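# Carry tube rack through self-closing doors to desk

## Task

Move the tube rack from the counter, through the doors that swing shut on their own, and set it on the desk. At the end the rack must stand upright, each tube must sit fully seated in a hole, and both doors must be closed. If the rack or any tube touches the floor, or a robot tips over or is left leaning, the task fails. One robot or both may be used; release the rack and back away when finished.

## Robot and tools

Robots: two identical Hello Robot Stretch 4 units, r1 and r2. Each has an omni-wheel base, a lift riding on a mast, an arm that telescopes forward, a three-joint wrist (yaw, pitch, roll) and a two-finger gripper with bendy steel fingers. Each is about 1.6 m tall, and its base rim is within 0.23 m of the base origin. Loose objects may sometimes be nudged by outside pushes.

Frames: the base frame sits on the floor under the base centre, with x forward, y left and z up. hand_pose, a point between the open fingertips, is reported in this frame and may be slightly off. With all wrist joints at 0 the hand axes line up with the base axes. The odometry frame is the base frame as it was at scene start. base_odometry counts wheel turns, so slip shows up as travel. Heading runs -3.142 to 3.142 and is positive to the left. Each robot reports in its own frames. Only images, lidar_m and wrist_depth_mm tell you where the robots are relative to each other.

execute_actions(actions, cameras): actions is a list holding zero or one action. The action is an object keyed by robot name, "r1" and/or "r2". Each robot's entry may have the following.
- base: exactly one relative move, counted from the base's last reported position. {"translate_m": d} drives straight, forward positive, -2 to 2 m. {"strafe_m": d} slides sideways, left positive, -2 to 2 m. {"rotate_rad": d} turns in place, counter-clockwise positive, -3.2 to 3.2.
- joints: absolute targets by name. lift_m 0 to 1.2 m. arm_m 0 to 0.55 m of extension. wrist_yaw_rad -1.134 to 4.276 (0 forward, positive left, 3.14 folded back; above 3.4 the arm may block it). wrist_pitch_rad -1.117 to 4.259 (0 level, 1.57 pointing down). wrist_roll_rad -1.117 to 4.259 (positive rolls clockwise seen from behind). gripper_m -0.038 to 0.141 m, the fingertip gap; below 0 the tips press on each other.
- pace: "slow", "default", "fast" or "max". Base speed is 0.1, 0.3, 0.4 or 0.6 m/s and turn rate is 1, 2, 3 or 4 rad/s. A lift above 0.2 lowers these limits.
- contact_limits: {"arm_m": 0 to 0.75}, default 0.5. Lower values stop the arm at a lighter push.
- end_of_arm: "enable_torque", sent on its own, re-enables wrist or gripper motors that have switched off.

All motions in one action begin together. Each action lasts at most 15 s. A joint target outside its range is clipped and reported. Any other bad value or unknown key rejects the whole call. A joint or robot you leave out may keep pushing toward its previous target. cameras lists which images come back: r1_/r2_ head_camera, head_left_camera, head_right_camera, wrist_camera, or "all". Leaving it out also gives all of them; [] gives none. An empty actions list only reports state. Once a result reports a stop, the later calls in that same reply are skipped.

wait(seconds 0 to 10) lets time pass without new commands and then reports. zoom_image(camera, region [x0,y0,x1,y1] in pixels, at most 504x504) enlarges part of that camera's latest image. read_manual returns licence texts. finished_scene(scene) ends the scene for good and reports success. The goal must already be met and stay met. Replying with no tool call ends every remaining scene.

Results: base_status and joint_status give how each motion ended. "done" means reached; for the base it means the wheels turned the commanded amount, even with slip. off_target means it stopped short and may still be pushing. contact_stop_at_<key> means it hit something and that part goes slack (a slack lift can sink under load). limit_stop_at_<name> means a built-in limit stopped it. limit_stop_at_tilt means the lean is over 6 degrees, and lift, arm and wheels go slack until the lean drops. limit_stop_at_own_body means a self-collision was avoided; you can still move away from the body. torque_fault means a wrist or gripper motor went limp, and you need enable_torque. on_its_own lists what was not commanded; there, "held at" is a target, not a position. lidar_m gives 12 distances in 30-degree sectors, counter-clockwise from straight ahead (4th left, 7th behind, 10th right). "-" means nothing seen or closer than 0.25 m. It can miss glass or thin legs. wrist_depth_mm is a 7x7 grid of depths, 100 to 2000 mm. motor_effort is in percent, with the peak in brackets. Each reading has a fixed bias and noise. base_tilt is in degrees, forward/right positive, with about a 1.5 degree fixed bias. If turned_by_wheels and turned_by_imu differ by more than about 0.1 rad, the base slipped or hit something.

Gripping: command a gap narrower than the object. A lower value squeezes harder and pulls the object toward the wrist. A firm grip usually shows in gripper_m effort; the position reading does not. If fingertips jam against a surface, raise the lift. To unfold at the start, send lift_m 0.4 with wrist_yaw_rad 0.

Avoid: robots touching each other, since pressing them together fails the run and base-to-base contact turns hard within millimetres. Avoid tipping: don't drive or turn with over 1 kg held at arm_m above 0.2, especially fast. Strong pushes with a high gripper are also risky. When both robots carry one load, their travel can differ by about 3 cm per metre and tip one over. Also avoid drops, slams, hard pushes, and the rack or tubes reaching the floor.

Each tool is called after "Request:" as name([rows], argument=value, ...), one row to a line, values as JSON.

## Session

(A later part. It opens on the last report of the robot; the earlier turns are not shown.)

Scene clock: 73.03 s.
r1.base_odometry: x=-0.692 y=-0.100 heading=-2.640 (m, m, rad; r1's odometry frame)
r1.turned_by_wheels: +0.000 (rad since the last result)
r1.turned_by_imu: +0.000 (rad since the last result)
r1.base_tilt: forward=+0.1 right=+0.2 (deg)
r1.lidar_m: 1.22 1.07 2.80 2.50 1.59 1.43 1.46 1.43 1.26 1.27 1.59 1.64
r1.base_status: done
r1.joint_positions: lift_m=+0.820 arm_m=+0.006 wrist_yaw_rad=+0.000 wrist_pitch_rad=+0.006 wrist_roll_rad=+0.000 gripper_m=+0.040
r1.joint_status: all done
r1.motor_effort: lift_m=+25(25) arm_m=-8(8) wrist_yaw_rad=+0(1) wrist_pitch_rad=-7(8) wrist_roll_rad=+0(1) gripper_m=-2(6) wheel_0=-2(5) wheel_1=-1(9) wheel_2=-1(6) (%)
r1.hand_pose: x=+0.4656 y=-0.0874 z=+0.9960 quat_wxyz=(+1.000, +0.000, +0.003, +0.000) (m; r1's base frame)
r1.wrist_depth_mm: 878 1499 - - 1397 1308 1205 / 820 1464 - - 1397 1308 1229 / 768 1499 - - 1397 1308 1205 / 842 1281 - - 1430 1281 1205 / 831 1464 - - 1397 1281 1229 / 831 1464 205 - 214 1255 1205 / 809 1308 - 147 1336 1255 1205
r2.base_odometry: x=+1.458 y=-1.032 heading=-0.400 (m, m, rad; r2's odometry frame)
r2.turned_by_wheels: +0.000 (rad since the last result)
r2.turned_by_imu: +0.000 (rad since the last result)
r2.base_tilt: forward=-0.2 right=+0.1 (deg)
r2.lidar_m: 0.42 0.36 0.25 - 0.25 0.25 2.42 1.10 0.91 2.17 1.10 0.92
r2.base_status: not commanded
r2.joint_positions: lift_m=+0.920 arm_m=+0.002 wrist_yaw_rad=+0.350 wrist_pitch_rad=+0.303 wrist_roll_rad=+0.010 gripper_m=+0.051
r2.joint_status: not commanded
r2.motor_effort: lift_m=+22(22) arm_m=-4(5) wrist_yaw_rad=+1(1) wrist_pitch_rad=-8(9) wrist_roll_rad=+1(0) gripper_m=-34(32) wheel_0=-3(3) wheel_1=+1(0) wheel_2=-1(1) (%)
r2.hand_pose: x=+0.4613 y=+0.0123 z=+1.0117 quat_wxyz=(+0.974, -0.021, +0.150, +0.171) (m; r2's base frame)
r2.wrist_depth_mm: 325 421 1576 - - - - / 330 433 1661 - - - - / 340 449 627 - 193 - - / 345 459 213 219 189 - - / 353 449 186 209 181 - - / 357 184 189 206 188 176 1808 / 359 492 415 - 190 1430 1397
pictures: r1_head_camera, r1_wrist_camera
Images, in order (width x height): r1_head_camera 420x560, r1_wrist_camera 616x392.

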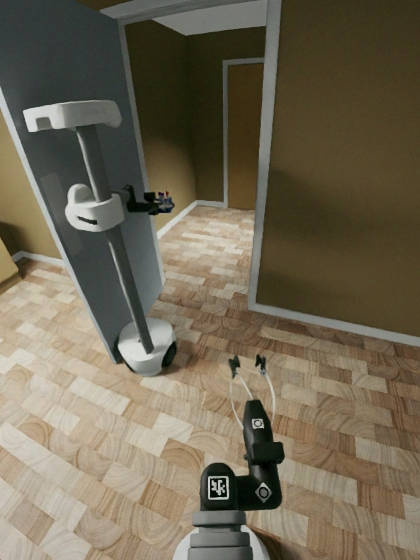

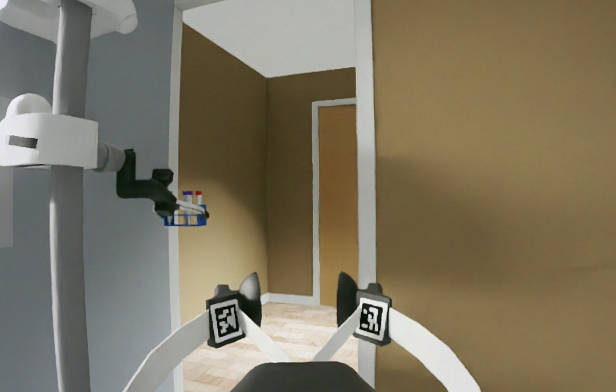

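Request:
execute_actions([
  {"r1":{"base":{"rotate_rad":0.15},"pace":"fast"},"r2":{"base":{"translate_m":-0.12},"joints":{"wrist_yaw_rad":0.42},"pace":"slow"}},
], cameras=[])

Request:
execute_actions([
  {"r1":{"base":{"strafe_m":-0.225},"pace":"fast"}},
], cameras=["r1_wrist_camera","r1_head_camera","r2_head_left_camera"])

Scene clock: 76.67 s.
r1.base_odometry: x=-0.692 y=-0.100 heading=-2.490 (m, m, rad; r1's odometry frame)
r1.turned_by_wheels: +0.150 (rad since the last result)
r1.turned_by_imu: +0.151 (rad since the last result)
r1.base_tilt: forward=+0.0 right=+0.2 (deg)
r1.lidar_m: 1.04 0.98 2.79 2.10 1.52 1.44 1.52 1.31 1.26 1.30 1.71 1.63
r1.base_status: done
r1.joint_positions: lift_m=+0.820 arm_m=+0.006 wrist_yaw_rad=+0.000 wrist_pitch_rad=+0.006 wrist_roll_rad=+0.000 gripper_m=+0.040
r1.joint_status: not commanded
r1.motor_effort: lift_m=+25(25) arm_m=-8(7) wrist_yaw_rad=+0(0) wrist_pitch_rad=-8(8) wrist_roll_rad=+0(0) gripper_m=-3(4) wheel_0=-1(5) wheel_1=+0(6) wheel_2=+0(7) (%)
r1.hand_pose: x=+0.4656 y=-0.0874 z=+0.9960 quat_wxyz=(+1.000, +0.000, +0.003, +0.000) (m; r1's base frame)
r1.wrist_depth_mm: 991 904 1661 - - 1281 1182 / 1025 1255 1661 - - 1308 1182 / 723 960 1708 - - 1281 1205 / 976 1182 1499 - - 1308 1205 / 976 1205 1661 - - 1336 1205 / 976 1205 206 - 213 1308 1138 / 1008 768 1537 147 - 1308 1182
r2.base_odometry: x=+1.347 y=-0.985 heading=-0.400 (m, m, rad; r2's odometry frame)
r2.turned_by_wheels: +0.000 (rad since the last result)
r2.turned_by_imu: +0.000 (rad since the last result)
r2.base_tilt: forward=-0.1 right=+0.2 (deg)
r2.lidar_m: 0.40 0.33 0.25 - - 2.41 2.27 1.06 0.81 2.20 1.28 1.02
r2.base_status: done
r2.joint_positions: lift_m=+0.920 arm_m=+0.002 wrist_yaw_rad=+0.420 wrist_pitch_rad=+0.303 wrist_roll_rad=+0.010 gripper_m=+0.051
r2.joint_status: all done
r2.motor_effort: lift_m=+22(22) arm_m=-4(4) wrist_yaw_rad=+2(4) wrist_pitch_rad=-8(8) wrist_roll_rad=+0(0) gripper_m=-33(33) wheel_0=-2(10) wheel_1=+0(4) wheel_2=+2(4) (%)
r2.hand_pose: x=+0.4598 y=+0.0323 z=+1.0117 quat_wxyz=(+0.967, -0.026, +0.149, +0.205) (m; r2's base frame)
r2.wrist_depth_mm: 287 362 508 - - - - / 293 375 535 - - - - / 303 389 492 - - - - / 312 399 213 219 188 - - / 315 392 186 209 183 - - / 322 185 190 206 189 176 1756 / 327 433 375 - 189 1397 1397
pictures: none
No camera images: the call's "cameras" was empty. Leave "cameras" out to get every camera's image.

Scene clock: 78.47 s.
r1.base_odometry: x=-0.828 y=+0.079 heading=-2.491 (m, m, rad; r1's odometry frame)
r1.turned_by_wheels: +0.000 (rad since the last result)
r1.turned_by_imu: -0.001 (rad since the last result)
r1.base_tilt: forward=+0.0 right=+0.3 (deg)
r1.lidar_m: 1.45 1.07 3.00 2.22 1.61 1.55 1.60 1.11 1.04 1.11 1.58 1.52
r1.base_status: done
r1.joint_positions: lift_m=+0.820 arm_m=+0.006 wrist_yaw_rad=+0.000 wrist_pitch_rad=+0.006 wrist_roll_rad=+0.000 gripper_m=+0.040
r1.joint_status: not commanded
r1.motor_effort: lift_m=+25(25) arm_m=-7(8) wrist_yaw_rad=+1(0) wrist_pitch_rad=-7(8) wrist_roll_rad=+0(0) gripper_m=-4(3) wheel_0=-2(9) wheel_1=+0(10) wheel_2=+0(1) (%)
r1.hand_pose: x=+0.4656 y=-0.0874 z=+0.9960 quat_wxyz=(+1.000, +0.000, +0.003, +0.000) (m; r1's base frame)
r1.wrist_depth_mm: 1182 1464 - - 1308 1205 1078 / 1182 1499 - - 1336 1182 1078 / 1098 1537 - - 1336 1205 1118 / 1160 1336 - - 1336 1160 1098 / 1138 1464 - - 1336 1182 1078 / 1182 1499 206 - 213 1182 1078 / 1182 1336 - 147 1281 1182 1060
r2.base_odometry: x=+1.347 y=-0.985 heading=-0.400 (m, m, rad; r2's odometry frame)
r2.turned_by_wheels: +0.000 (rad since the last result)
r2.turned_by_imu: +0.000 (rad since the last result)
r2.base_tilt: forward=-0.1 right=+0.2 (deg)
r2.lidar_m: 0.40 0.35 0.25 - - 2.40 2.28 2.35 0.95 0.92 1.27 1.02
r2.base_status: not commanded
r2.joint_positions: lift_m=+0.920 arm_m=+0.002 wrist_yaw_rad=+0.420 wrist_pitch_rad=+0.303 wrist_roll_rad=+0.010 gripper_m=+0.051
r2.joint_status: not commanded
r2.motor_effort: lift_m=+22(22) arm_m=-5(5) wrist_yaw_rad=+2(2) wrist_pitch_rad=-9(9) wrist_roll_rad=+0(1) gripper_m=-32(32) wheel_0=-2(2) wheel_1=+0(0) wheel_2=+1(1) (%)
r2.hand_pose: x=+0.4598 y=+0.0323 z=+1.0117 quat_wxyz=(+0.967, -0.026, +0.149, +0.205) (m; r2's base frame)
r2.wrist_depth_mm: 289 364 517 - - - - / 296 375 535 - - - - / 303 387 500 - - - - / 310 399 213 219 189 - - / 317 392 186 210 185 - - / 322 184 190 206 189 176 1756 / 329 433 375 - 190 1464 1430
pictures: r1_head_camera, r1_wrist_camera, r2_head_left_camera
Images, in order (width x height): r1_head_camera 420x560, r1_wrist_camera 616x392, r2_head_left_camera 420x672.

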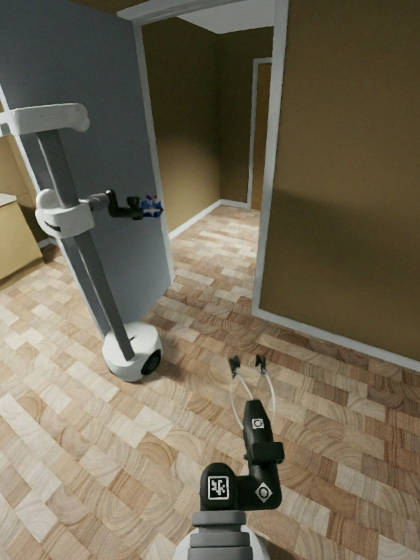

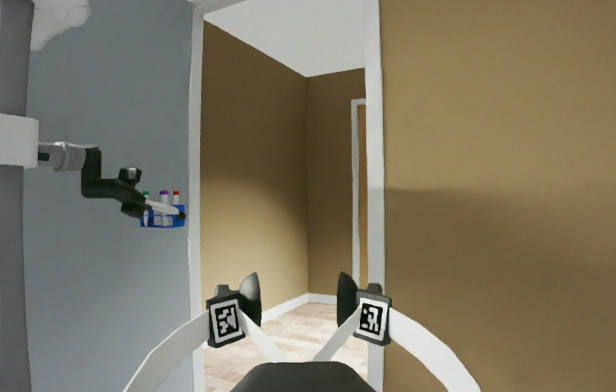

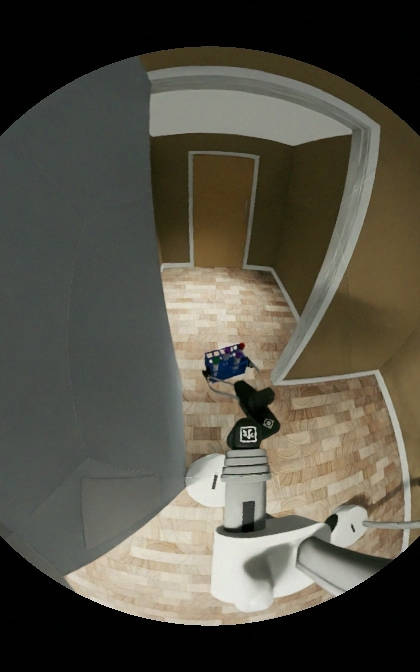

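Request:
execute_actions([
  {"r1":{"base":{"translate_m":1.8},"pace":"max"}},
], cameras=["r1_head_left_camera"])

Scene clock: 84.83 s.
r1.base_odometry: x=-2.260 y=-1.013 heading=-2.491 (m, m, rad; r1's odometry frame)
r1.turned_by_wheels: +0.000 (rad since the last result)
r1.turned_by_imu: -0.008 (rad since the last result)
r1.base_tilt: forward=+0.1 right=+0.1 (deg)
r1.lidar_m: 1.60 1.16 0.46 0.47 0.37 0.47 2.87 2.11 0.35 0.36 1.36 2.27
r1.base_status: done
r1.joint_positions: lift_m=+0.820 arm_m=+0.006 wrist_yaw_rad=+0.000 wrist_pitch_rad=+0.006 wrist_roll_rad=+0.000 gripper_m=+0.040
r1.joint_status: not commanded
r1.motor_effort: lift_m=+25(25) arm_m=-7(7) wrist_yaw_rad=+0(0) wrist_pitch_rad=-8(7) wrist_roll_rad=+1(1) gripper_m=-2(1) wheel_0=-1(7) wheel_1=-2(3) wheel_2=+1(12) (%)
r1.hand_pose: x=+0.4656 y=-0.0874 z=+0.9960 quat_wxyz=(+1.000, +0.000, +0.003, +0.000) (m; r1's base frame)
r1.wrist_depth_mm: 1008 1229 1618 - - 1921 1708 / 1008 1229 1708 - - 1983 1808 / 1008 1255 1618 - - 1921 1756 / 1025 1229 1661 - - 1808 1756 / 1008 1229 1576 - - 1863 1756 / 991 1205 205 - 214 1921 1756 / 976 1138 1537 146 - 1808 1756
r2.base_odometry: x=+1.347 y=-0.985 heading=-0.400 (m, m, rad; r2's odometry frame)
r2.turned_by_wheels: +0.000 (rad since the last result)
r2.turned_by_imu: -0.001 (rad since the last result)
r2.base_tilt: forward=-0.1 right=+0.2 (deg)
r2.lidar_m: 0.42 0.36 0.25 - - 2.40 2.29 2.34 2.29 2.19 1.27 0.69
r2.base_status: not commanded
r2.joint_positions: lift_m=+0.920 arm_m=+0.002 wrist_yaw_rad=+0.420 wrist_pitch_rad=+0.303 wrist_roll_rad=+0.010 gripper_m=+0.051
r2.joint_status: not commanded
r2.motor_effort: lift_m=+22(22) arm_m=-5(5) wrist_yaw_rad=+1(1) wrist_pitch_rad=-8(8) wrist_roll_rad=+0(0) gripper_m=-33(32) wheel_0=-2(3) wheel_1=+0(0) wheel_2=+1(1) (%)
r2.hand_pose: x=+0.4598 y=+0.0323 z=+1.0117 quat_wxyz=(+0.967, -0.026, +0.149, +0.205) (m; r2's base frame)
r2.wrist_depth_mm: 289 364 512 - - - - / 293 373 535 - - - - / 303 387 492 - - 878 634 / 309 402 212 218 188 - - / 319 394 186 210 183 - - / 322 184 189 207 189 177 1708 / 327 433 373 - 190 1397 1397
pictures: r1_head_left_camera
Images, in order (width x height): r1_head_left_camera 420x672.

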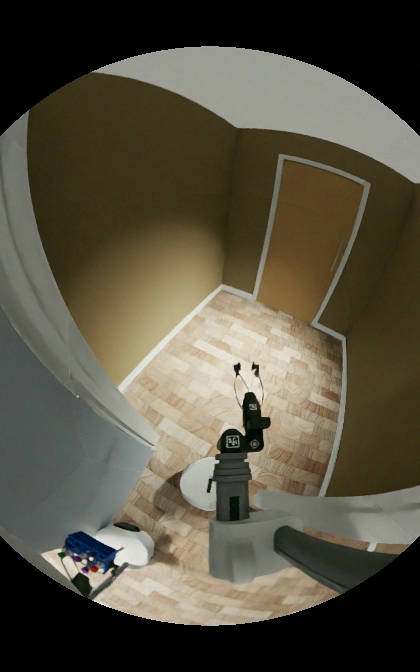

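Request:
execute_actions([
  {"r1":{"base":{"rotate_rad":-0.49},"joints":{"gripper_m":0.1},"pace":"fast"}},
], cameras=["r1_wrist_camera","r1_head_camera"])

Scene clock: 86.43 s.
r1.base_odometry: x=-2.260 y=-1.013 heading=-2.980 (m, m, rad; r1's odometry frame)
r1.turned_by_wheels: -0.490 (rad since the last result)
r1.turned_by_imu: -0.497 (rad since the last result)
r1.base_tilt: forward=+0.1 right=+0.3 (deg)
r1.lidar_m: 2.29 1.53 1.14 0.44 0.46 0.37 0.54 2.76 2.08 0.32 0.38 1.39
r1.base_status: done
r1.joint_positions: lift_m=+0.820 arm_m=+0.006 wrist_yaw_rad=+0.000 wrist_pitch_rad=+0.006 wrist_roll_rad=+0.000 gripper_m=+0.100
r1.joint_status: all done
r1.motor_effort: lift_m=+25(24) arm_m=-7(7) wrist_yaw_rad=+1(1) wrist_pitch_rad=-8(7) wrist_roll_rad=+1(0) gripper_m=-1(3) wheel_0=+2(5) wheel_1=+1(6) wheel_2=-1(8) (%)
r1.hand_pose: x=+0.4656 y=-0.0875 z=+0.9960 quat_wxyz=(+1.000, +0.000, +0.003, +0.000) (m; r1's base frame)
r1.wrist_depth_mm: 1708 - - - - 1808 1255 / 1708 - - - - 1863 1281 / 1808 - - - - 1983 1281 / 1808 - - - - 1863 1308 / 1756 - - - - 1863 1336 / 1756 - 219 - 211 1863 1336 / 1808 - - 145 - 1618 1308
r2.base_odometry: x=+1.347 y=-0.985 heading=-0.400 (m, m, rad; r2's odometry frame)
r2.turned_by_wheels: +0.000 (rad since the last result)
r2.turned_by_imu: +0.000 (rad since the last result)
r2.base_tilt: forward=-0.1 right=+0.2 (deg)
r2.lidar_m: 0.41 0.32 0.25 - - 2.40 2.29 2.36 2.29 2.20 1.27 0.68
r2.base_status: not commanded
r2.joint_positions: lift_m=+0.920 arm_m=+0.002 wrist_yaw_rad=+0.420 wrist_pitch_rad=+0.303 wrist_roll_rad=+0.010 gripper_m=+0.051
r2.joint_status: not commanded
r2.motor_effort: lift_m=+22(22) arm_m=-5(4) wrist_yaw_rad=+2(1) wrist_pitch_rad=-9(8) wrist_roll_rad=+0(0) gripper_m=-32(32) wheel_0=-2(2) wheel_1=+0(0) wheel_2=+1(1) (%)
r2.hand_pose: x=+0.4598 y=+0.0323 z=+1.0117 quat_wxyz=(+0.967, -0.026, +0.149, +0.205) (m; r2's base frame)
r2.wrist_depth_mm: 287 362 517 - - - - / 294 375 535 - - - - / 303 389 492 - - - 615 / 309 402 213 219 188 - - / 317 392 186 210 183 - - / 324 185 189 207 189 176 1756 / 327 433 375 - 190 1430 1397
pictures: r1_head_camera, r1_wrist_camera
Images, in order (width x height): r1_head_camera 420x560, r1_wrist_camera 616x392.

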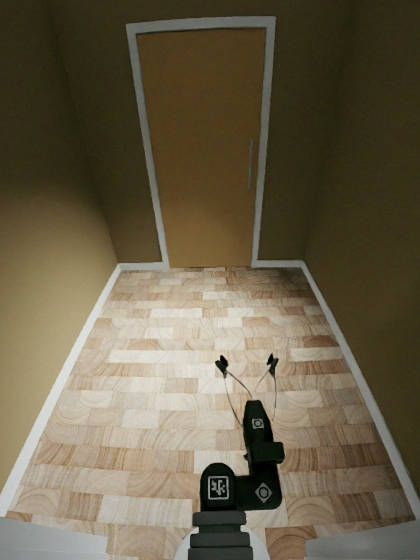

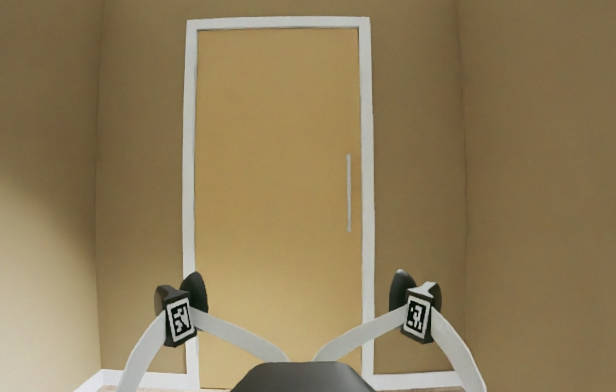

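Request:
execute_actions([
  {"r1":{"base":{"translate_m":1.33},"joints":{"arm_m":0.3},"pace":"max"}},
], cameras=["r1_wrist_camera","r1_head_camera"])

Scene clock: 91.50 s.
r1.base_odometry: x=-3.573 y=-1.226 heading=-2.980 (m, m, rad; r1's odometry frame)
r1.turned_by_wheels: +0.000 (rad since the last result)
r1.turned_by_imu: -0.005 (rad since the last result)
r1.base_tilt: forward=+0.1 right=+0.3 (deg)
r1.lidar_m: 0.97 1.03 1.07 1.05 1.12 1.30 1.77 1.25 1.02 0.97 1.02 0.98
r1.base_status: done
r1.joint_positions: lift_m=+0.820 arm_m=+0.299 wrist_yaw_rad=+0.000 wrist_pitch_rad=+0.006 wrist_roll_rad=+0.000 gripper_m=+0.100
r1.joint_status: all done
r1.motor_effort: lift_m=+25(25) arm_m=+7(9) wrist_yaw_rad=+0(2) wrist_pitch_rad=-7(7) wrist_roll_rad=+1(0) gripper_m=+1(2) wheel_0=+1(5) wheel_1=+1(8) wheel_2=+0(11) (%)
r1.hand_pose: x=+0.7582 y=-0.0874 z=+0.9961 quat_wxyz=(+1.000, +0.000, +0.003, +0.000) (m; r1's base frame)
r1.wrist_depth_mm: 480 477 484 480 480 484 484 / 477 477 477 477 484 477 477 / 473 477 477 473 480 477 477 / 477 477 477 473 480 480 473 / 480 473 480 480 477 477 469 / 473 469 220 473 210 480 477 / 469 466 473 145 477 477 473
r2.base_odometry: x=+1.347 y=-0.985 heading=-0.400 (m, m, rad; r2's odometry frame)
r2.turned_by_wheels: +0.000 (rad since the last result)
r2.turned_by_imu: -0.001 (rad since the last result)
r2.base_tilt: forward=-0.1 right=+0.2 (deg)
r2.lidar_m: 0.42 0.34 0.25 - - 2.39 2.27 2.37 2.28 2.17 1.26 1.02
r2.base_status: not commanded
r2.joint_positions: lift_m=+0.920 arm_m=+0.002 wrist_yaw_rad=+0.420 wrist_pitch_rad=+0.303 wrist_roll_rad=+0.010 gripper_m=+0.051
r2.joint_status: not commanded
r2.motor_effort: lift_m=+23(22) arm_m=-4(5) wrist_yaw_rad=+1(2) wrist_pitch_rad=-8(9) wrist_roll_rad=+0(0) gripper_m=-34(30) wheel_0=-2(3) wheel_1=+0(0) wheel_2=+1(1) (%)
r2.hand_pose: x=+0.4598 y=+0.0323 z=+1.0117 quat_wxyz=(+0.967, -0.026, +0.149, +0.205) (m; r2's base frame)
r2.wrist_depth_mm: 289 366 512 - - - - / 294 377 535 - - - - / 303 387 496 - - - - / 309 399 213 219 188 - - / 319 394 187 211 184 1808 - / 322 184 189 206 189 177 1756 / 327 430 370 - 190 1397 1397
pictures: r1_head_camera, r1_wrist_camera
Images, in order (width x height): r1_head_camera 420x560, r1_wrist_camera 616x392.

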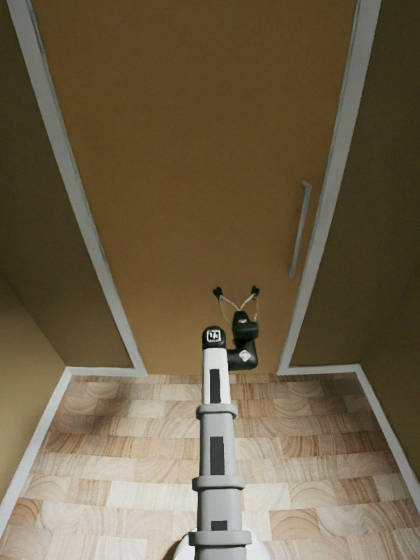

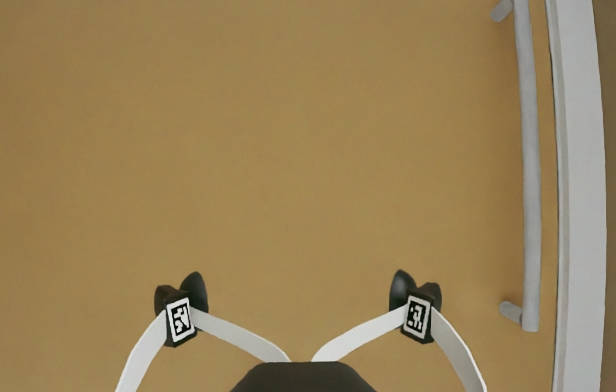

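Request:
execute_actions([
  {"r1":{"base":{"strafe_m":-0.24},"joints":{"arm_m":0.42,"lift_m":0.85},"pace":"fast"}},
], cameras=["r1_wrist_camera"])

Scene clock: 93.57 s.
r1.base_odometry: x=-3.611 y=-0.989 heading=-2.980 (m, m, rad; r1's odometry frame)
r1.turned_by_wheels: +0.000 (rad since the last result)
r1.turned_by_imu: +0.000 (rad since the last result)
r1.base_tilt: forward=+0.1 right=+0.2 (deg)
r1.lidar_m: 0.90 1.02 1.36 1.29 1.36 1.39 1.22 1.04 0.76 0.70 0.76 0.98
r1.base_status: done
r1.joint_positions: lift_m=+0.850 arm_m=+0.419 wrist_yaw_rad=+0.000 wrist_pitch_rad=+0.006 wrist_roll_rad=+0.000 gripper_m=+0.100
r1.joint_status: all done
r1.motor_effort: lift_m=+25(27) arm_m=+6(7) wrist_yaw_rad=-1(1) wrist_pitch_rad=-7(7) wrist_roll_rad=-1(0) gripper_m=-1(3) wheel_0=+0(10) wheel_1=+2(8) wheel_2=+0(0) (%)
r1.hand_pose: x=+0.8782 y=-0.0874 z=+1.0261 quat_wxyz=(+1.000, +0.000, +0.003, +0.000) (m; r1's base frame)
r1.wrist_depth_mm: 351 353 353 353 353 353 353 / 351 353 351 353 353 349 353 / 349 351 351 351 351 351 353 / 349 347 349 349 353 349 353 / 345 349 347 351 351 349 351 / 347 347 219 347 211 349 351 / 345 345 347 145 347 349 349
r2.base_odometry: x=+1.347 y=-0.985 heading=-0.400 (m, m, rad; r2's odometry frame)
r2.turned_by_wheels: +0.000 (rad since the last result)
r2.turned_by_imu: +0.000 (rad since the last result)
r2.base_tilt: forward=-0.2 right=+0.2 (deg)
r2.lidar_m: 0.39 0.35 0.25 - - 2.41 2.29 2.34 2.30 2.19 1.25 1.01
r2.base_status: not commanded
r2.joint_positions: lift_m=+0.920 arm_m=+0.002 wrist_yaw_rad=+0.420 wrist_pitch_rad=+0.303 wrist_roll_rad=+0.010 gripper_m=+0.051
r2.joint_status: not commanded
r2.motor_effort: lift_m=+22(22) arm_m=-5(5) wrist_yaw_rad=+2(4) wrist_pitch_rad=-9(8) wrist_roll_rad=+0(0) gripper_m=-32(33) wheel_0=-2(2) wheel_1=-1(0) wheel_2=+1(1) (%)
r2.hand_pose: x=+0.4598 y=+0.0323 z=+1.0117 quat_wxyz=(+0.967, -0.026, +0.149, +0.205) (m; r2's base frame)
r2.wrist_depth_mm: 289 362 512 - - - - / 293 377 535 - - - - / 304 387 492 - - - - / 309 402 213 218 188 - - / 317 392 186 210 183 1808 - / 325 184 189 206 189 177 1661 / 327 430 373 - 190 1430 1397
pictures: r1_wrist_camera
Images, in order (width x height): r1_wrist_camera 616x392.

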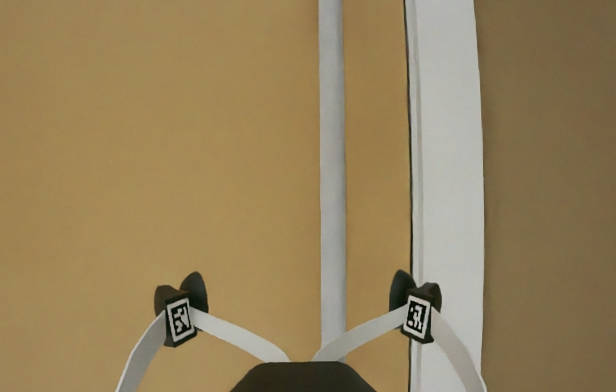

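Request:
execute_actions([
  {"r1":{"base":{"strafe_m":-0.02},"joints":{"arm_m":0.487}}},
], cameras=["r1_wrist_camera"])

Request:
execute_actions([
  {"r1":{"joints":{"gripper_m":-0.033}}},
], cameras=["r1_wrist_camera"])

Scene clock: 95.00 s.
r1.base_odometry: x=-3.615 y=-0.969 heading=-2.980 (m, m, rad; r1's odometry frame)
r1.turned_by_wheels: +0.000 (rad since the last result)
r1.turned_by_imu: +0.000 (rad since the last result)
r1.base_tilt: forward=+0.1 right=+0.2 (deg)
r1.lidar_m: 0.92 1.03 1.37 1.32 1.41 1.43 1.21 1.00 0.72 0.69 0.75 1.00
r1.base_status: done
r1.joint_positions: lift_m=+0.850 arm_m=+0.486 wrist_yaw_rad=+0.000 wrist_pitch_rad=+0.006 wrist_roll_rad=+0.000 gripper_m=+0.100
r1.joint_status: all done
r1.motor_effort: lift_m=+25(25) arm_m=+7(6) wrist_yaw_rad=+0(1) wrist_pitch_rad=-7(5) wrist_roll_rad=+0(1) gripper_m=-3(0) wheel_0=-1(8) wheel_1=+1(3) wheel_2=+0(0) (%)
r1.hand_pose: x=+0.9452 y=-0.0874 z=+1.0261 quat_wxyz=(+1.000, +0.000, +0.003, +0.000) (m; r1's base frame)
r1.wrist_depth_mm: 285 286 283 286 286 272 287 / 285 285 285 285 285 270 285 / 282 283 285 282 283 271 283 / 281 282 283 285 282 271 283 / 281 281 285 282 282 268 282 / 281 279 220 282 211 268 281 / 281 279 278 145 282 268 279
r2.base_odometry: x=+1.347 y=-0.985 heading=-0.400 (m, m, rad; r2's odometry frame)
r2.turned_by_wheels: +0.000 (rad since the last result)
r2.turned_by_imu: +0.000 (rad since the last result)
r2.base_tilt: forward=-0.1 right=+0.2 (deg)
r2.lidar_m: 0.42 0.35 0.25 - - 2.41 2.29 2.36 2.30 2.20 1.27 1.03
r2.base_status: not commanded
r2.joint_positions: lift_m=+0.920 arm_m=+0.002 wrist_yaw_rad=+0.420 wrist_pitch_rad=+0.303 wrist_roll_rad=+0.010 gripper_m=+0.051
r2.joint_status: not commanded
r2.motor_effort: lift_m=+22(22) arm_m=-4(4) wrist_yaw_rad=+2(2) wrist_pitch_rad=-9(8) wrist_roll_rad=+0(0) gripper_m=-31(29) wheel_0=-2(3) wheel_1=+0(0) wheel_2=+1(1) (%)
r2.hand_pose: x=+0.4598 y=+0.0323 z=+1.0117 quat_wxyz=(+0.967, -0.026, +0.149, +0.205) (m; r2's base frame)
r2.wrist_depth_mm: 287 364 512 - - - - / 294 377 535 - - - - / 303 389 492 - - - - / 309 399 212 217 189 - - / 317 392 186 210 184 1863 - / 324 185 189 207 189 177 1661 / 327 433 373 - 190 1397 1397
pictures: r1_wrist_camera
Images, in order (width x height): r1_wrist_camera 616x392.

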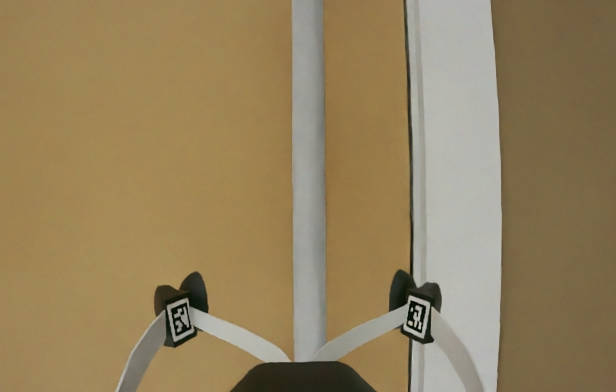

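Scene clock: 97.03 s.
r1.base_odometry: x=-3.615 y=-0.969 heading=-2.981 (m, m, rad; r1's odometry frame)
r1.turned_by_wheels: -0.001 (rad since the last result)
r1.turned_by_imu: -0.001 (rad since the last result)
r1.base_tilt: forward=+0.0 right=+0.2 (deg)
r1.lidar_m: 0.92 1.05 1.39 1.32 1.39 1.40 1.21 0.98 0.73 0.71 0.72 1.02
r1.base_status: not commanded
r1.joint_positions: lift_m=+0.850 arm_m=+0.486 wrist_yaw_rad=-0.002 wrist_pitch_rad=+0.006 wrist_roll_rad=+0.000 gripper_m=-0.032
r1.joint_status: all done
r1.motor_effort: lift_m=+25(25) arm_m=+5(7) wrist_yaw_rad=+6(11) wrist_pitch_rad=-6(7) wrist_roll_rad=+0(0) gripper_m=-22(15) wheel_0=-3(3) wheel_1=-1(1) wheel_2=-2(2) (%)
r1.hand_pose: x=+0.9453 y=-0.0881 z=+1.0261 quat_wxyz=(+1.000, +0.000, +0.003, -0.001) (m; r1's base frame)
r1.wrist_depth_mm: 277 278 277 277 276 273 286 / 276 274 276 276 276 273 286 / 274 276 274 276 276 271 283 / 273 273 274 274 274 272 285 / 272 274 274 273 273 268 283 / 272 273 207 204 187 270 283 / 272 150 272 204 271 150 282
r2.base_odometry: x=+1.347 y=-0.985 heading=-0.400 (m, m, rad; r2's odometry frame)
r2.turned_by_wheels: +0.000 (rad since the last result)
r2.turned_by_imu: +0.000 (rad since the last result)
r2.base_tilt: forward=-0.2 right=+0.2 (deg)
r2.lidar_m: 0.40 0.33 0.26 - - 2.42 2.27 2.34 2.31 2.20 1.26 1.01
r2.base_status: not commanded
r2.joint_positions: lift_m=+0.920 arm_m=+0.002 wrist_yaw_rad=+0.420 wrist_pitch_rad=+0.303 wrist_roll_rad=+0.010 gripper_m=+0.051
r2.joint_status: not commanded
r2.motor_effort: lift_m=+22(22) arm_m=-4(5) wrist_yaw_rad=+1(2) wrist_pitch_rad=-8(7) wrist_roll_rad=+1(0) gripper_m=-31(33) wheel_0=-2(3) wheel_1=+0(0) wheel_2=+1(1) (%)
r2.hand_pose: x=+0.4598 y=+0.0323 z=+1.0117 quat_wxyz=(+0.967, -0.026, +0.149, +0.205) (m; r2's base frame)
r2.wrist_depth_mm: 287 359 517 - - - - / 294 377 530 - - - - / 301 389 492 - - - - / 310 399 212 219 189 - - / 317 392 186 209 184 1808 - / 324 184 189 207 189 177 1661 / 327 433 375 - 190 1430 1430
pictures: r1_wrist_camera
Images, in order (width x height): r1_wrist_camera 616x392.

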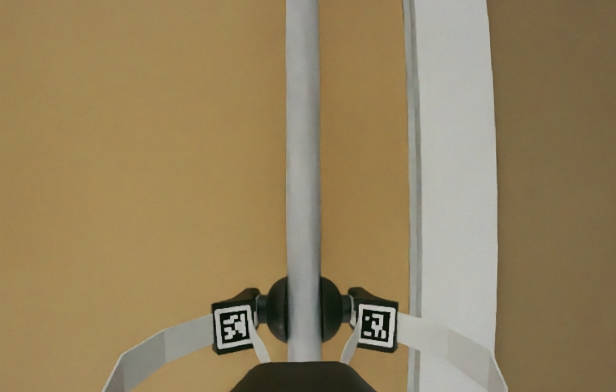

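Request:
execute_actions([
  {"r1":{"base":{"translate_m":-0.19},"joints":{"wrist_yaw_rad":0.065},"pace":"slow"}},
], cameras=["r1_wrist_camera"])

Scene clock: 100.50 s.
r1.base_odometry: x=-3.427 y=-0.939 heading=-2.979 (m, m, rad; r1's odometry frame)
r1.turned_by_wheels: +0.002 (rad since the last result)
r1.turned_by_imu: +0.000 (rad since the last result)
r1.base_tilt: forward=+0.0 right=+0.2 (deg)
r1.lidar_m: 0.92 1.12 1.34 1.31 1.40 1.26 1.03 0.99 0.74 0.69 0.73 1.05
r1.base_status: done
r1.joint_positions: lift_m=+0.850 arm_m=+0.486 wrist_yaw_rad=+0.075 wrist_pitch_rad=+0.006 wrist_roll_rad=+0.000 gripper_m=-0.032
r1.joint_status: all done
r1.on_its_own: wrist_yaw_rad is at rest, and its effort (-30) is outside its rest range (-13 to +13)
r1.motor_effort: lift_m=+25(24) arm_m=+5(6) wrist_yaw_rad=-30(37) wrist_pitch_rad=-6(6) wrist_roll_rad=+1(0) gripper_m=-23(21) wheel_0=+7(17) wheel_1=+1(10) wheel_2=+11(11) (%)
r1.hand_pose: x=+0.9512 y=-0.0655 z=+1.0261 quat_wxyz=(+0.999, +0.000, +0.003, +0.038) (m; r1's base frame)
r1.wrist_depth_mm: 357 329 303 272 262 452 449 / 357 327 298 272 262 452 449 / 355 327 296 272 260 449 445 / 353 325 297 270 259 445 445 / 353 325 298 268 258 449 439 / 353 324 200 207 251 445 442 / 347 148 290 206 254 442 439
r2.base_odometry: x=+1.347 y=-0.985 heading=-0.400 (m, m, rad; r2's odometry frame)
r2.turned_by_wheels: +0.000 (rad since the last result)
r2.turned_by_imu: +0.000 (rad since the last result)
r2.base_tilt: forward=-0.1 right=+0.2 (deg)
r2.lidar_m: 0.41 0.36 0.25 - - 2.43 2.28 2.34 2.26 2.18 1.28 1.04
r2.base_status: not commanded
r2.joint_positions: lift_m=+0.920 arm_m=+0.002 wrist_yaw_rad=+0.420 wrist_pitch_rad=+0.303 wrist_roll_rad=+0.010 gripper_m=+0.051
r2.joint_status: not commanded
r2.motor_effort: lift_m=+22(22) arm_m=-4(5) wrist_yaw_rad=+3(3) wrist_pitch_rad=-8(8) wrist_roll_rad=+0(1) gripper_m=-33(34) wheel_0=-2(2) wheel_1=+0(0) wheel_2=+1(1) (%)
r2.hand_pose: x=+0.4598 y=+0.0323 z=+1.0117 quat_wxyz=(+0.967, -0.026, +0.149, +0.205) (m; r2's base frame)
r2.wrist_depth_mm: 290 362 512 - - - - / 296 377 539 - - - - / 303 389 488 - - - - / 310 399 213 220 189 - - / 315 392 186 209 185 - - / 322 184 189 206 189 177 1499 / 327 433 373 - 190 1464 1397
pictures: r1_wrist_camera
Images, in order (width x height): r1_wrist_camera 616x392.

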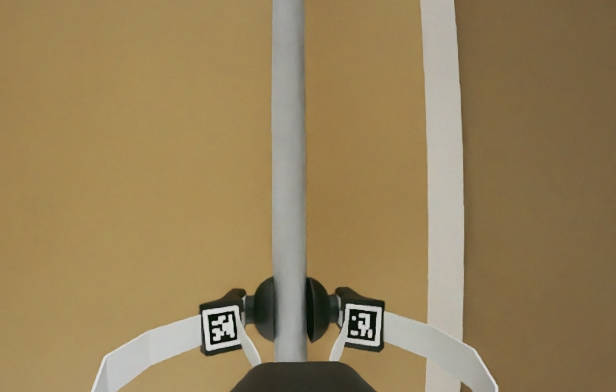

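Request:
execute_actions([
  {"r1":{"base":{"strafe_m":0.08},"joints":{"arm_m":0.326},"pace":"slow"}},
], cameras=["r1_wrist_camera"])

Scene clock: 103.73 s.
r1.base_odometry: x=-3.414 y=-1.018 heading=-2.979 (m, m, rad; r1's odometry frame)
r1.turned_by_wheels: +0.000 (rad since the last result)
r1.turned_by_imu: -0.002 (rad since the last result)
r1.base_tilt: forward=+0.0 right=+0.1 (deg)
r1.lidar_m: 0.76 1.07 1.31 1.25 1.33 1.21 1.00 1.07 0.81 0.78 0.83 1.18
r1.base_status: done
r1.joint_positions: lift_m=+0.850 arm_m=+0.328 wrist_yaw_rad=+0.069 wrist_pitch_rad=+0.006 wrist_roll_rad=+0.000 gripper_m=-0.032
r1.joint_status: all done
r1.motor_effort: lift_m=+25(25) arm_m=-10(11) wrist_yaw_rad=-10(46) wrist_pitch_rad=-7(7) wrist_roll_rad=+0(0) gripper_m=-23(23) wheel_0=-2(16) wheel_1=+0(10) wheel_2=+2(9) (%)
r1.hand_pose: x=+0.7923 y=-0.0675 z=+1.0260 quat_wxyz=(+0.999, +0.000, +0.003, +0.034) (m; r1's base frame)
r1.wrist_depth_mm: 462 389 329 271 253 615 615 / 466 387 325 272 253 615 603 / 462 384 325 271 254 609 615 / 462 382 325 268 253 603 603 / 459 382 325 270 252 609 597 / 459 384 200 199 239 609 603 / 452 149 310 201 243 235 603
r2.base_odometry: x=+1.347 y=-0.985 heading=-0.400 (m, m, rad; r2's odometry frame)
r2.turned_by_wheels: +0.000 (rad since the last result)
r2.turned_by_imu: +0.000 (rad since the last result)
r2.base_tilt: forward=-0.1 right=+0.2 (deg)
r2.lidar_m: 0.41 0.35 0.25 - - 2.41 2.27 2.35 2.28 2.20 1.26 1.03
r2.base_status: not commanded
r2.joint_positions: lift_m=+0.920 arm_m=+0.002 wrist_yaw_rad=+0.420 wrist_pitch_rad=+0.303 wrist_roll_rad=+0.010 gripper_m=+0.051
r2.joint_status: not commanded
r2.motor_effort: lift_m=+22(22) arm_m=-4(5) wrist_yaw_rad=+1(0) wrist_pitch_rad=-8(8) wrist_roll_rad=+0(1) gripper_m=-33(33) wheel_0=-2(2) wheel_1=+0(0) wheel_2=+1(1) (%)
r2.hand_pose: x=+0.4598 y=+0.0323 z=+1.0117 quat_wxyz=(+0.967, -0.026, +0.149, +0.205) (m; r2's base frame)
r2.wrist_depth_mm: 290 362 508 - - - - / 294 375 535 - - - 1808 / 303 384 496 - - - - / 309 402 213 220 188 - - / 319 392 187 210 183 - - / 324 185 190 206 189 176 1661 / 329 433 370 - 190 1430 1430
pictures: r1_wrist_camera
Images, in order (width x height): r1_wrist_camera 616x392.

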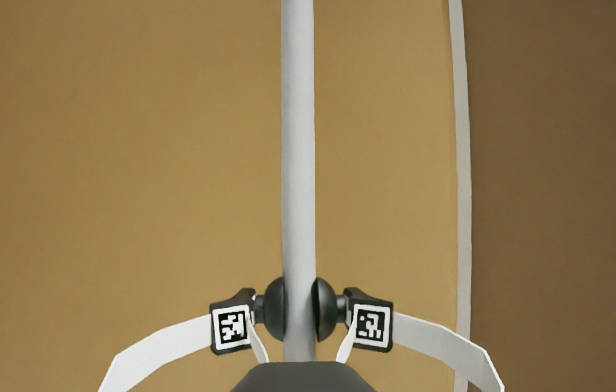

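Request:
execute_actions([
  {"r1":{"base":{"strafe_m":0.28},"joints":{"arm_m":0.095,"wrist_yaw_rad":0.03},"pace":"slow"},"r2":{"base":{"translate_m":0.3},"joints":{"wrist_yaw_rad":0.0},"pace":"slow"}},
], cameras=["r1_wrist_camera","r2_head_left_camera"])

Scene clock: 109.07 s.
r1.base_odometry: x=-3.369 y=-1.295 heading=-2.979 (m, m, rad; r1's odometry frame)
r1.turned_by_wheels: +0.000 (rad since the last result)
r1.turned_by_imu: -0.014 (rad since the last result)
r1.base_tilt: forward=+0.1 right=+0.2 (deg)
r1.lidar_m: 0.48 1.10 1.01 0.97 1.01 1.07 1.32 1.12 1.09 1.05 1.12 0.49
r1.base_status: done
r1.joint_positions: lift_m=+0.850 arm_m=+0.096 wrist_yaw_rad=+0.027 wrist_pitch_rad=+0.006 wrist_roll_rad=+0.000 gripper_m=-0.033
r1.joint_status: all done
r1.motor_effort: lift_m=+25(25) arm_m=-5(10) wrist_yaw_rad=+8(69) wrist_pitch_rad=-7(11) wrist_roll_rad=+0(1) gripper_m=-17(26) wheel_0=+0(16) wheel_1=-1(7) wheel_2=+0(14) (%)
r1.hand_pose: x=+0.5574 y=-0.0795 z=+1.0260 quat_wxyz=(+1.000, +0.000, +0.003, +0.014) (m; r1's base frame)
r1.wrist_depth_mm: 891 691 394 251 218 177 878 / 878 668 389 251 219 178 866 / 866 654 389 250 219 179 525 / 878 654 387 250 219 178 521 / 878 654 387 251 220 178 517 / 866 668 366 182 198 177 521 / 866 683 332 170 206 165 517
r2.base_odometry: x=+1.624 y=-1.102 heading=-0.400 (m, m, rad; r2's odometry frame)
r2.turned_by_wheels: +0.000 (rad since the last result)
r2.turned_by_imu: -0.002 (rad since the last result)
r2.base_tilt: forward=-0.1 right=+0.2 (deg)
r2.lidar_m: 0.40 0.40 0.25 - 0.25 0.25 2.58 2.67 2.29 2.17 0.80 0.43
r2.base_status: done
r2.joint_positions: lift_m=+0.920 arm_m=+0.002 wrist_yaw_rad=+0.000 wrist_pitch_rad=+0.303 wrist_roll_rad=+0.010 gripper_m=+0.051
r2.joint_status: all done
r2.motor_effort: lift_m=+22(22) arm_m=-4(4) wrist_yaw_rad=+0(3) wrist_pitch_rad=-8(9) wrist_roll_rad=+1(1) gripper_m=-32(33) wheel_0=+1(2) wheel_1=+2(5) wheel_2=-1(4) (%)
r2.hand_pose: x=+0.4481 y=-0.0873 z=+1.0117 quat_wxyz=(+0.989, +0.005, +0.151, -0.001) (m; r2's base frame)
r2.wrist_depth_mm: 1397 - - 1863 - - 1499 / 1397 - - - - - 1464 / 1397 - - - 193 - 1499 / 1430 - 213 218 188 - 1464 / 1464 - 186 210 184 - 1430 / 1499 183 189 206 189 176 1430 / 1366 1366 778 - 190 1430 1366
pictures: r1_wrist_camera, r2_head_left_camera
Images, in order (width x height): r1_wrist_camera 616x392, r2_head_left_camera 420x672.

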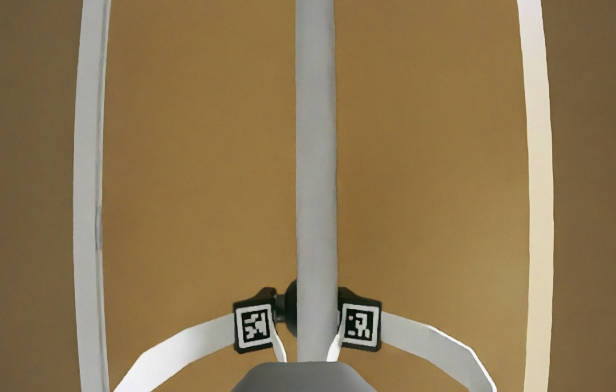

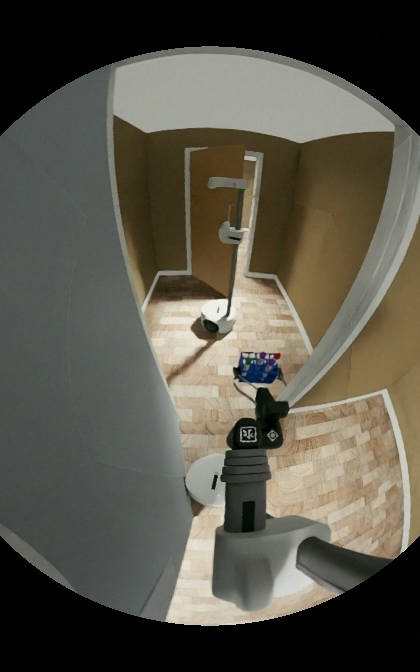

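Request:
execute_actions([
  {"r1":{"base":{"strafe_m":0.22},"joints":{"arm_m":0.055,"wrist_yaw_rad":0.0},"pace":"slow"},"r2":{"base":{"strafe_m":-0.3},"pace":"slow"}},
], cameras=["r1_wrist_camera","r2_head_left_camera","r2_head_camera"])

Scene clock: 113.80 s.
r1.base_odometry: x=-3.334 y=-1.511 heading=-2.980 (m, m, rad; r1's odometry frame)
r1.turned_by_wheels: -0.001 (rad since the last result)
r1.turned_by_imu: -0.012 (rad since the last result)
r1.base_tilt: forward=+0.0 right=+0.2 (deg)
r1.lidar_m: 0.39 1.10 0.78 0.74 0.80 1.06 1.03 1.25 1.32 1.27 1.34 0.39
r1.base_status: done
r1.joint_positions: lift_m=+0.850 arm_m=+0.055 wrist_yaw_rad=-0.017 wrist_pitch_rad=+0.006 wrist_roll_rad=+0.000 gripper_m=-0.033
r1.joint_status: all done
r1.on_its_own: wrist_yaw_rad is at rest, and its effort (+47) is outside its rest range (-13 to +13)
r1.motor_effort: lift_m=+25(25) arm_m=-1(10) wrist_yaw_rad=+47(49) wrist_pitch_rad=-7(8) wrist_roll_rad=+0(0) gripper_m=-13(18) wheel_0=-7(11) wheel_1=+3(5) wheel_2=-12(12) (%)
r1.hand_pose: x=+0.5130 y=-0.0922 z=+1.0261 quat_wxyz=(+1.000, +0.000, +0.003, -0.008) (m; r1's base frame)
r1.wrist_depth_mm: 891 917 480 114 180 135 - / 891 904 469 114 180 136 - / 891 891 462 113 181 136 - / 878 891 466 113 181 137 - / 891 891 462 113 180 137 - / 878 878 421 113 174 136 - / 891 878 351 111 171 129 -
r2.base_odometry: x=+1.507 y=-1.378 heading=-0.400 (m, m, rad; r2's odometry frame)
r2.turned_by_wheels: +0.000 (rad since the last result)
r2.turned_by_imu: +0.000 (rad since the last result)
r2.base_tilt: forward=-0.1 right=+0.2 (deg)
r2.lidar_m: 0.41 1.55 0.32 0.25 - - 2.56 2.66 1.98 1.88 0.83 0.42
r2.base_status: done
r2.joint_positions: lift_m=+0.920 arm_m=+0.002 wrist_yaw_rad=+0.000 wrist_pitch_rad=+0.303 wrist_roll_rad=+0.010 gripper_m=+0.051
r2.joint_status: not commanded
r2.motor_effort: lift_m=+22(22) arm_m=-5(4) wrist_yaw_rad=+2(2) wrist_pitch_rad=-8(8) wrist_roll_rad=+0(0) gripper_m=-32(33) wheel_0=+1(8) wheel_1=-2(6) wheel_2=+1(3) (%)
r2.hand_pose: x=+0.4480 y=-0.0874 z=+1.0117 quat_wxyz=(+0.989, +0.005, +0.151, -0.001) (m; r2's base frame)
r2.wrist_depth_mm: 1808 - - - - 329 283 / 1863 - 1921 - - 345 296 / 1808 - 1756 - 194 353 315 / 1921 - 213 218 189 355 342 / 1921 - 186 210 181 357 366 / 1618 183 189 207 188 177 389 / 1366 1366 788 - 190 410 -
pictures: r1_wrist_camera, r2_head_camera, r2_head_left_camera
Images, in order (width x height): r1_wrist_camera 616x392, r2_head_camera 420x560, r2_head_left_camera 420x672.

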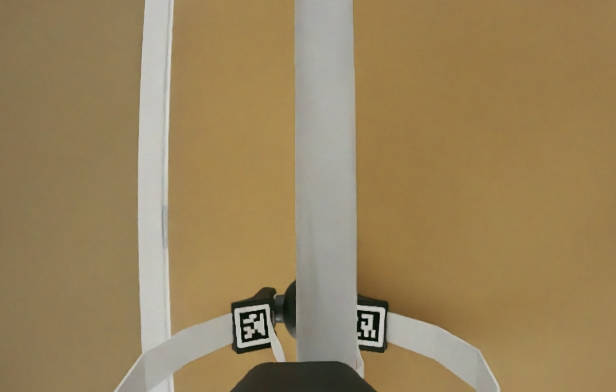

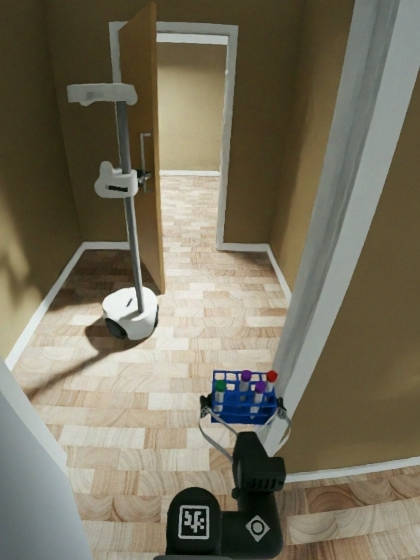

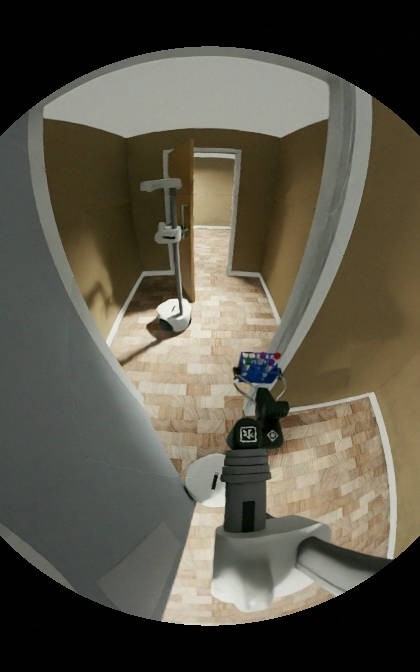

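Request:
execute_actions([
  {"r1":{"base":{"strafe_m":0.24},"joints":{"arm_m":0.004,"wrist_yaw_rad":-0.04},"pace":"slow"},"r2":{"base":{"strafe_m":0.04},"pace":"slow"}},
], cameras=["r1_wrist_camera","r2_wrist_camera","r2_head_camera"])

Scene clock: 117.97 s.
r1.base_odometry: x=-3.295 y=-1.748 heading=-2.981 (m, m, rad; r1's odometry frame)
r1.turned_by_wheels: -0.001 (rad since the last result)
r1.turned_by_imu: -0.003 (rad since the last result)
r1.base_tilt: forward=-0.2 right=+0.3 (deg)
r1.lidar_m: 0.33 0.76 0.54 0.50 0.53 0.77 1.00 1.40 1.46 1.51 1.60 0.29
r1.base_status: done
r1.joint_positions: lift_m=+0.850 arm_m=+0.005 wrist_yaw_rad=-0.050 wrist_pitch_rad=+0.007 wrist_roll_rad=+0.000 gripper_m=-0.033
r1.joint_status: all done
r1.on_its_own: wrist_yaw_rad is at rest, and its effort (+29) is outside its rest range (-13 to +13)
r1.motor_effort: lift_m=+25(25) arm_m=-3(9) wrist_yaw_rad=+29(42) wrist_pitch_rad=-8(9) wrist_roll_rad=+0(0) gripper_m=-13(16) wheel_0=-5(12) wheel_1=+3(4) wheel_2=-5(10) (%)
r1.hand_pose: x=+0.4593 y=-0.1017 z=+1.0260 quat_wxyz=(+1.000, +0.000, +0.003, -0.025) (m; r1's base frame)
r1.wrist_depth_mm: 946 931 960 115 194 126 - / 917 946 960 114 196 127 - / 917 931 960 114 198 129 - / 917 931 960 113 198 129 - / 931 931 946 113 198 129 - / 917 946 931 113 177 128 - / 917 931 931 111 179 124 -
r2.base_odometry: x=+1.522 y=-1.342 heading=-0.400 (m, m, rad; r2's odometry frame)
r2.turned_by_wheels: +0.000 (rad since the last result)
r2.turned_by_imu: -0.001 (rad since the last result)
r2.base_tilt: forward=-0.2 right=+0.2 (deg)
r2.lidar_m: 0.41 0.89 0.30 0.25 - 0.25 2.56 2.65 2.01 1.93 0.82 0.40
r2.base_status: done
r2.joint_positions: lift_m=+0.920 arm_m=+0.002 wrist_yaw_rad=+0.000 wrist_pitch_rad=+0.303 wrist_roll_rad=+0.010 gripper_m=+0.051
r2.joint_status: not commanded
r2.motor_effort: lift_m=+22(22) arm_m=-4(4) wrist_yaw_rad=+1(2) wrist_pitch_rad=-8(8) wrist_roll_rad=+1(0) gripper_m=-32(31) wheel_0=-3(7) wheel_1=+3(7) wheel_2=+0(1) (%)
r2.hand_pose: x=+0.4480 y=-0.0874 z=+1.0117 quat_wxyz=(+0.989, +0.005, +0.151, -0.001) (m; r2's base frame)
r2.wrist_depth_mm: 1708 1618 - - - 1576 312 / 1756 - - - - 1618 315 / 1756 - - - 192 439 322 / 1808 - 212 219 190 413 336 / 1863 1708 186 209 182 399 353 / 1618 185 189 206 189 177 379 / 1397 1366 778 - 190 415 -
pictures: r1_wrist_camera, r2_head_camera, r2_wrist_camera
Images, in order (width x height): r1_wrist_camera 616x392, r2_head_camera 420x560, r2_wrist_camera 616x392.

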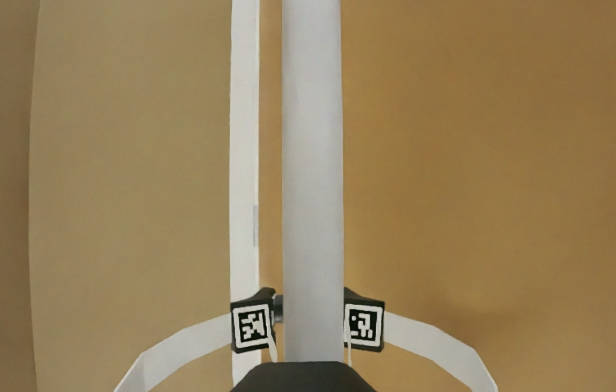

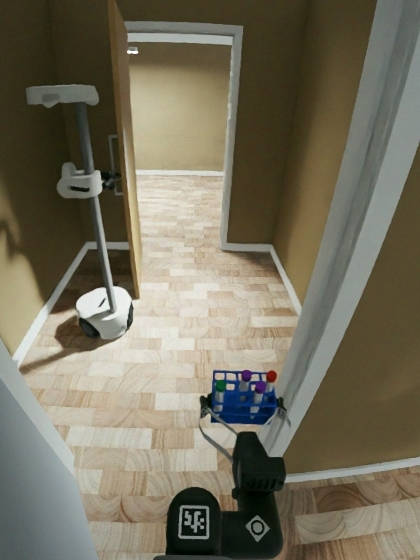

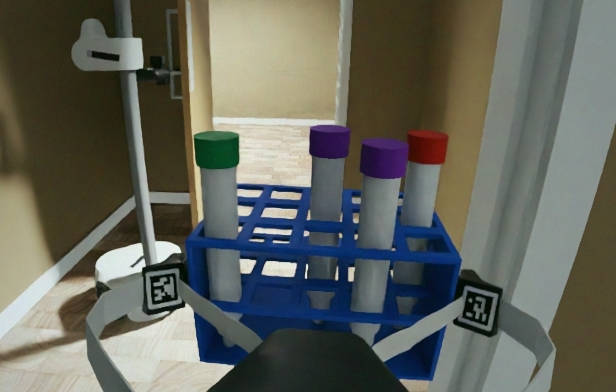

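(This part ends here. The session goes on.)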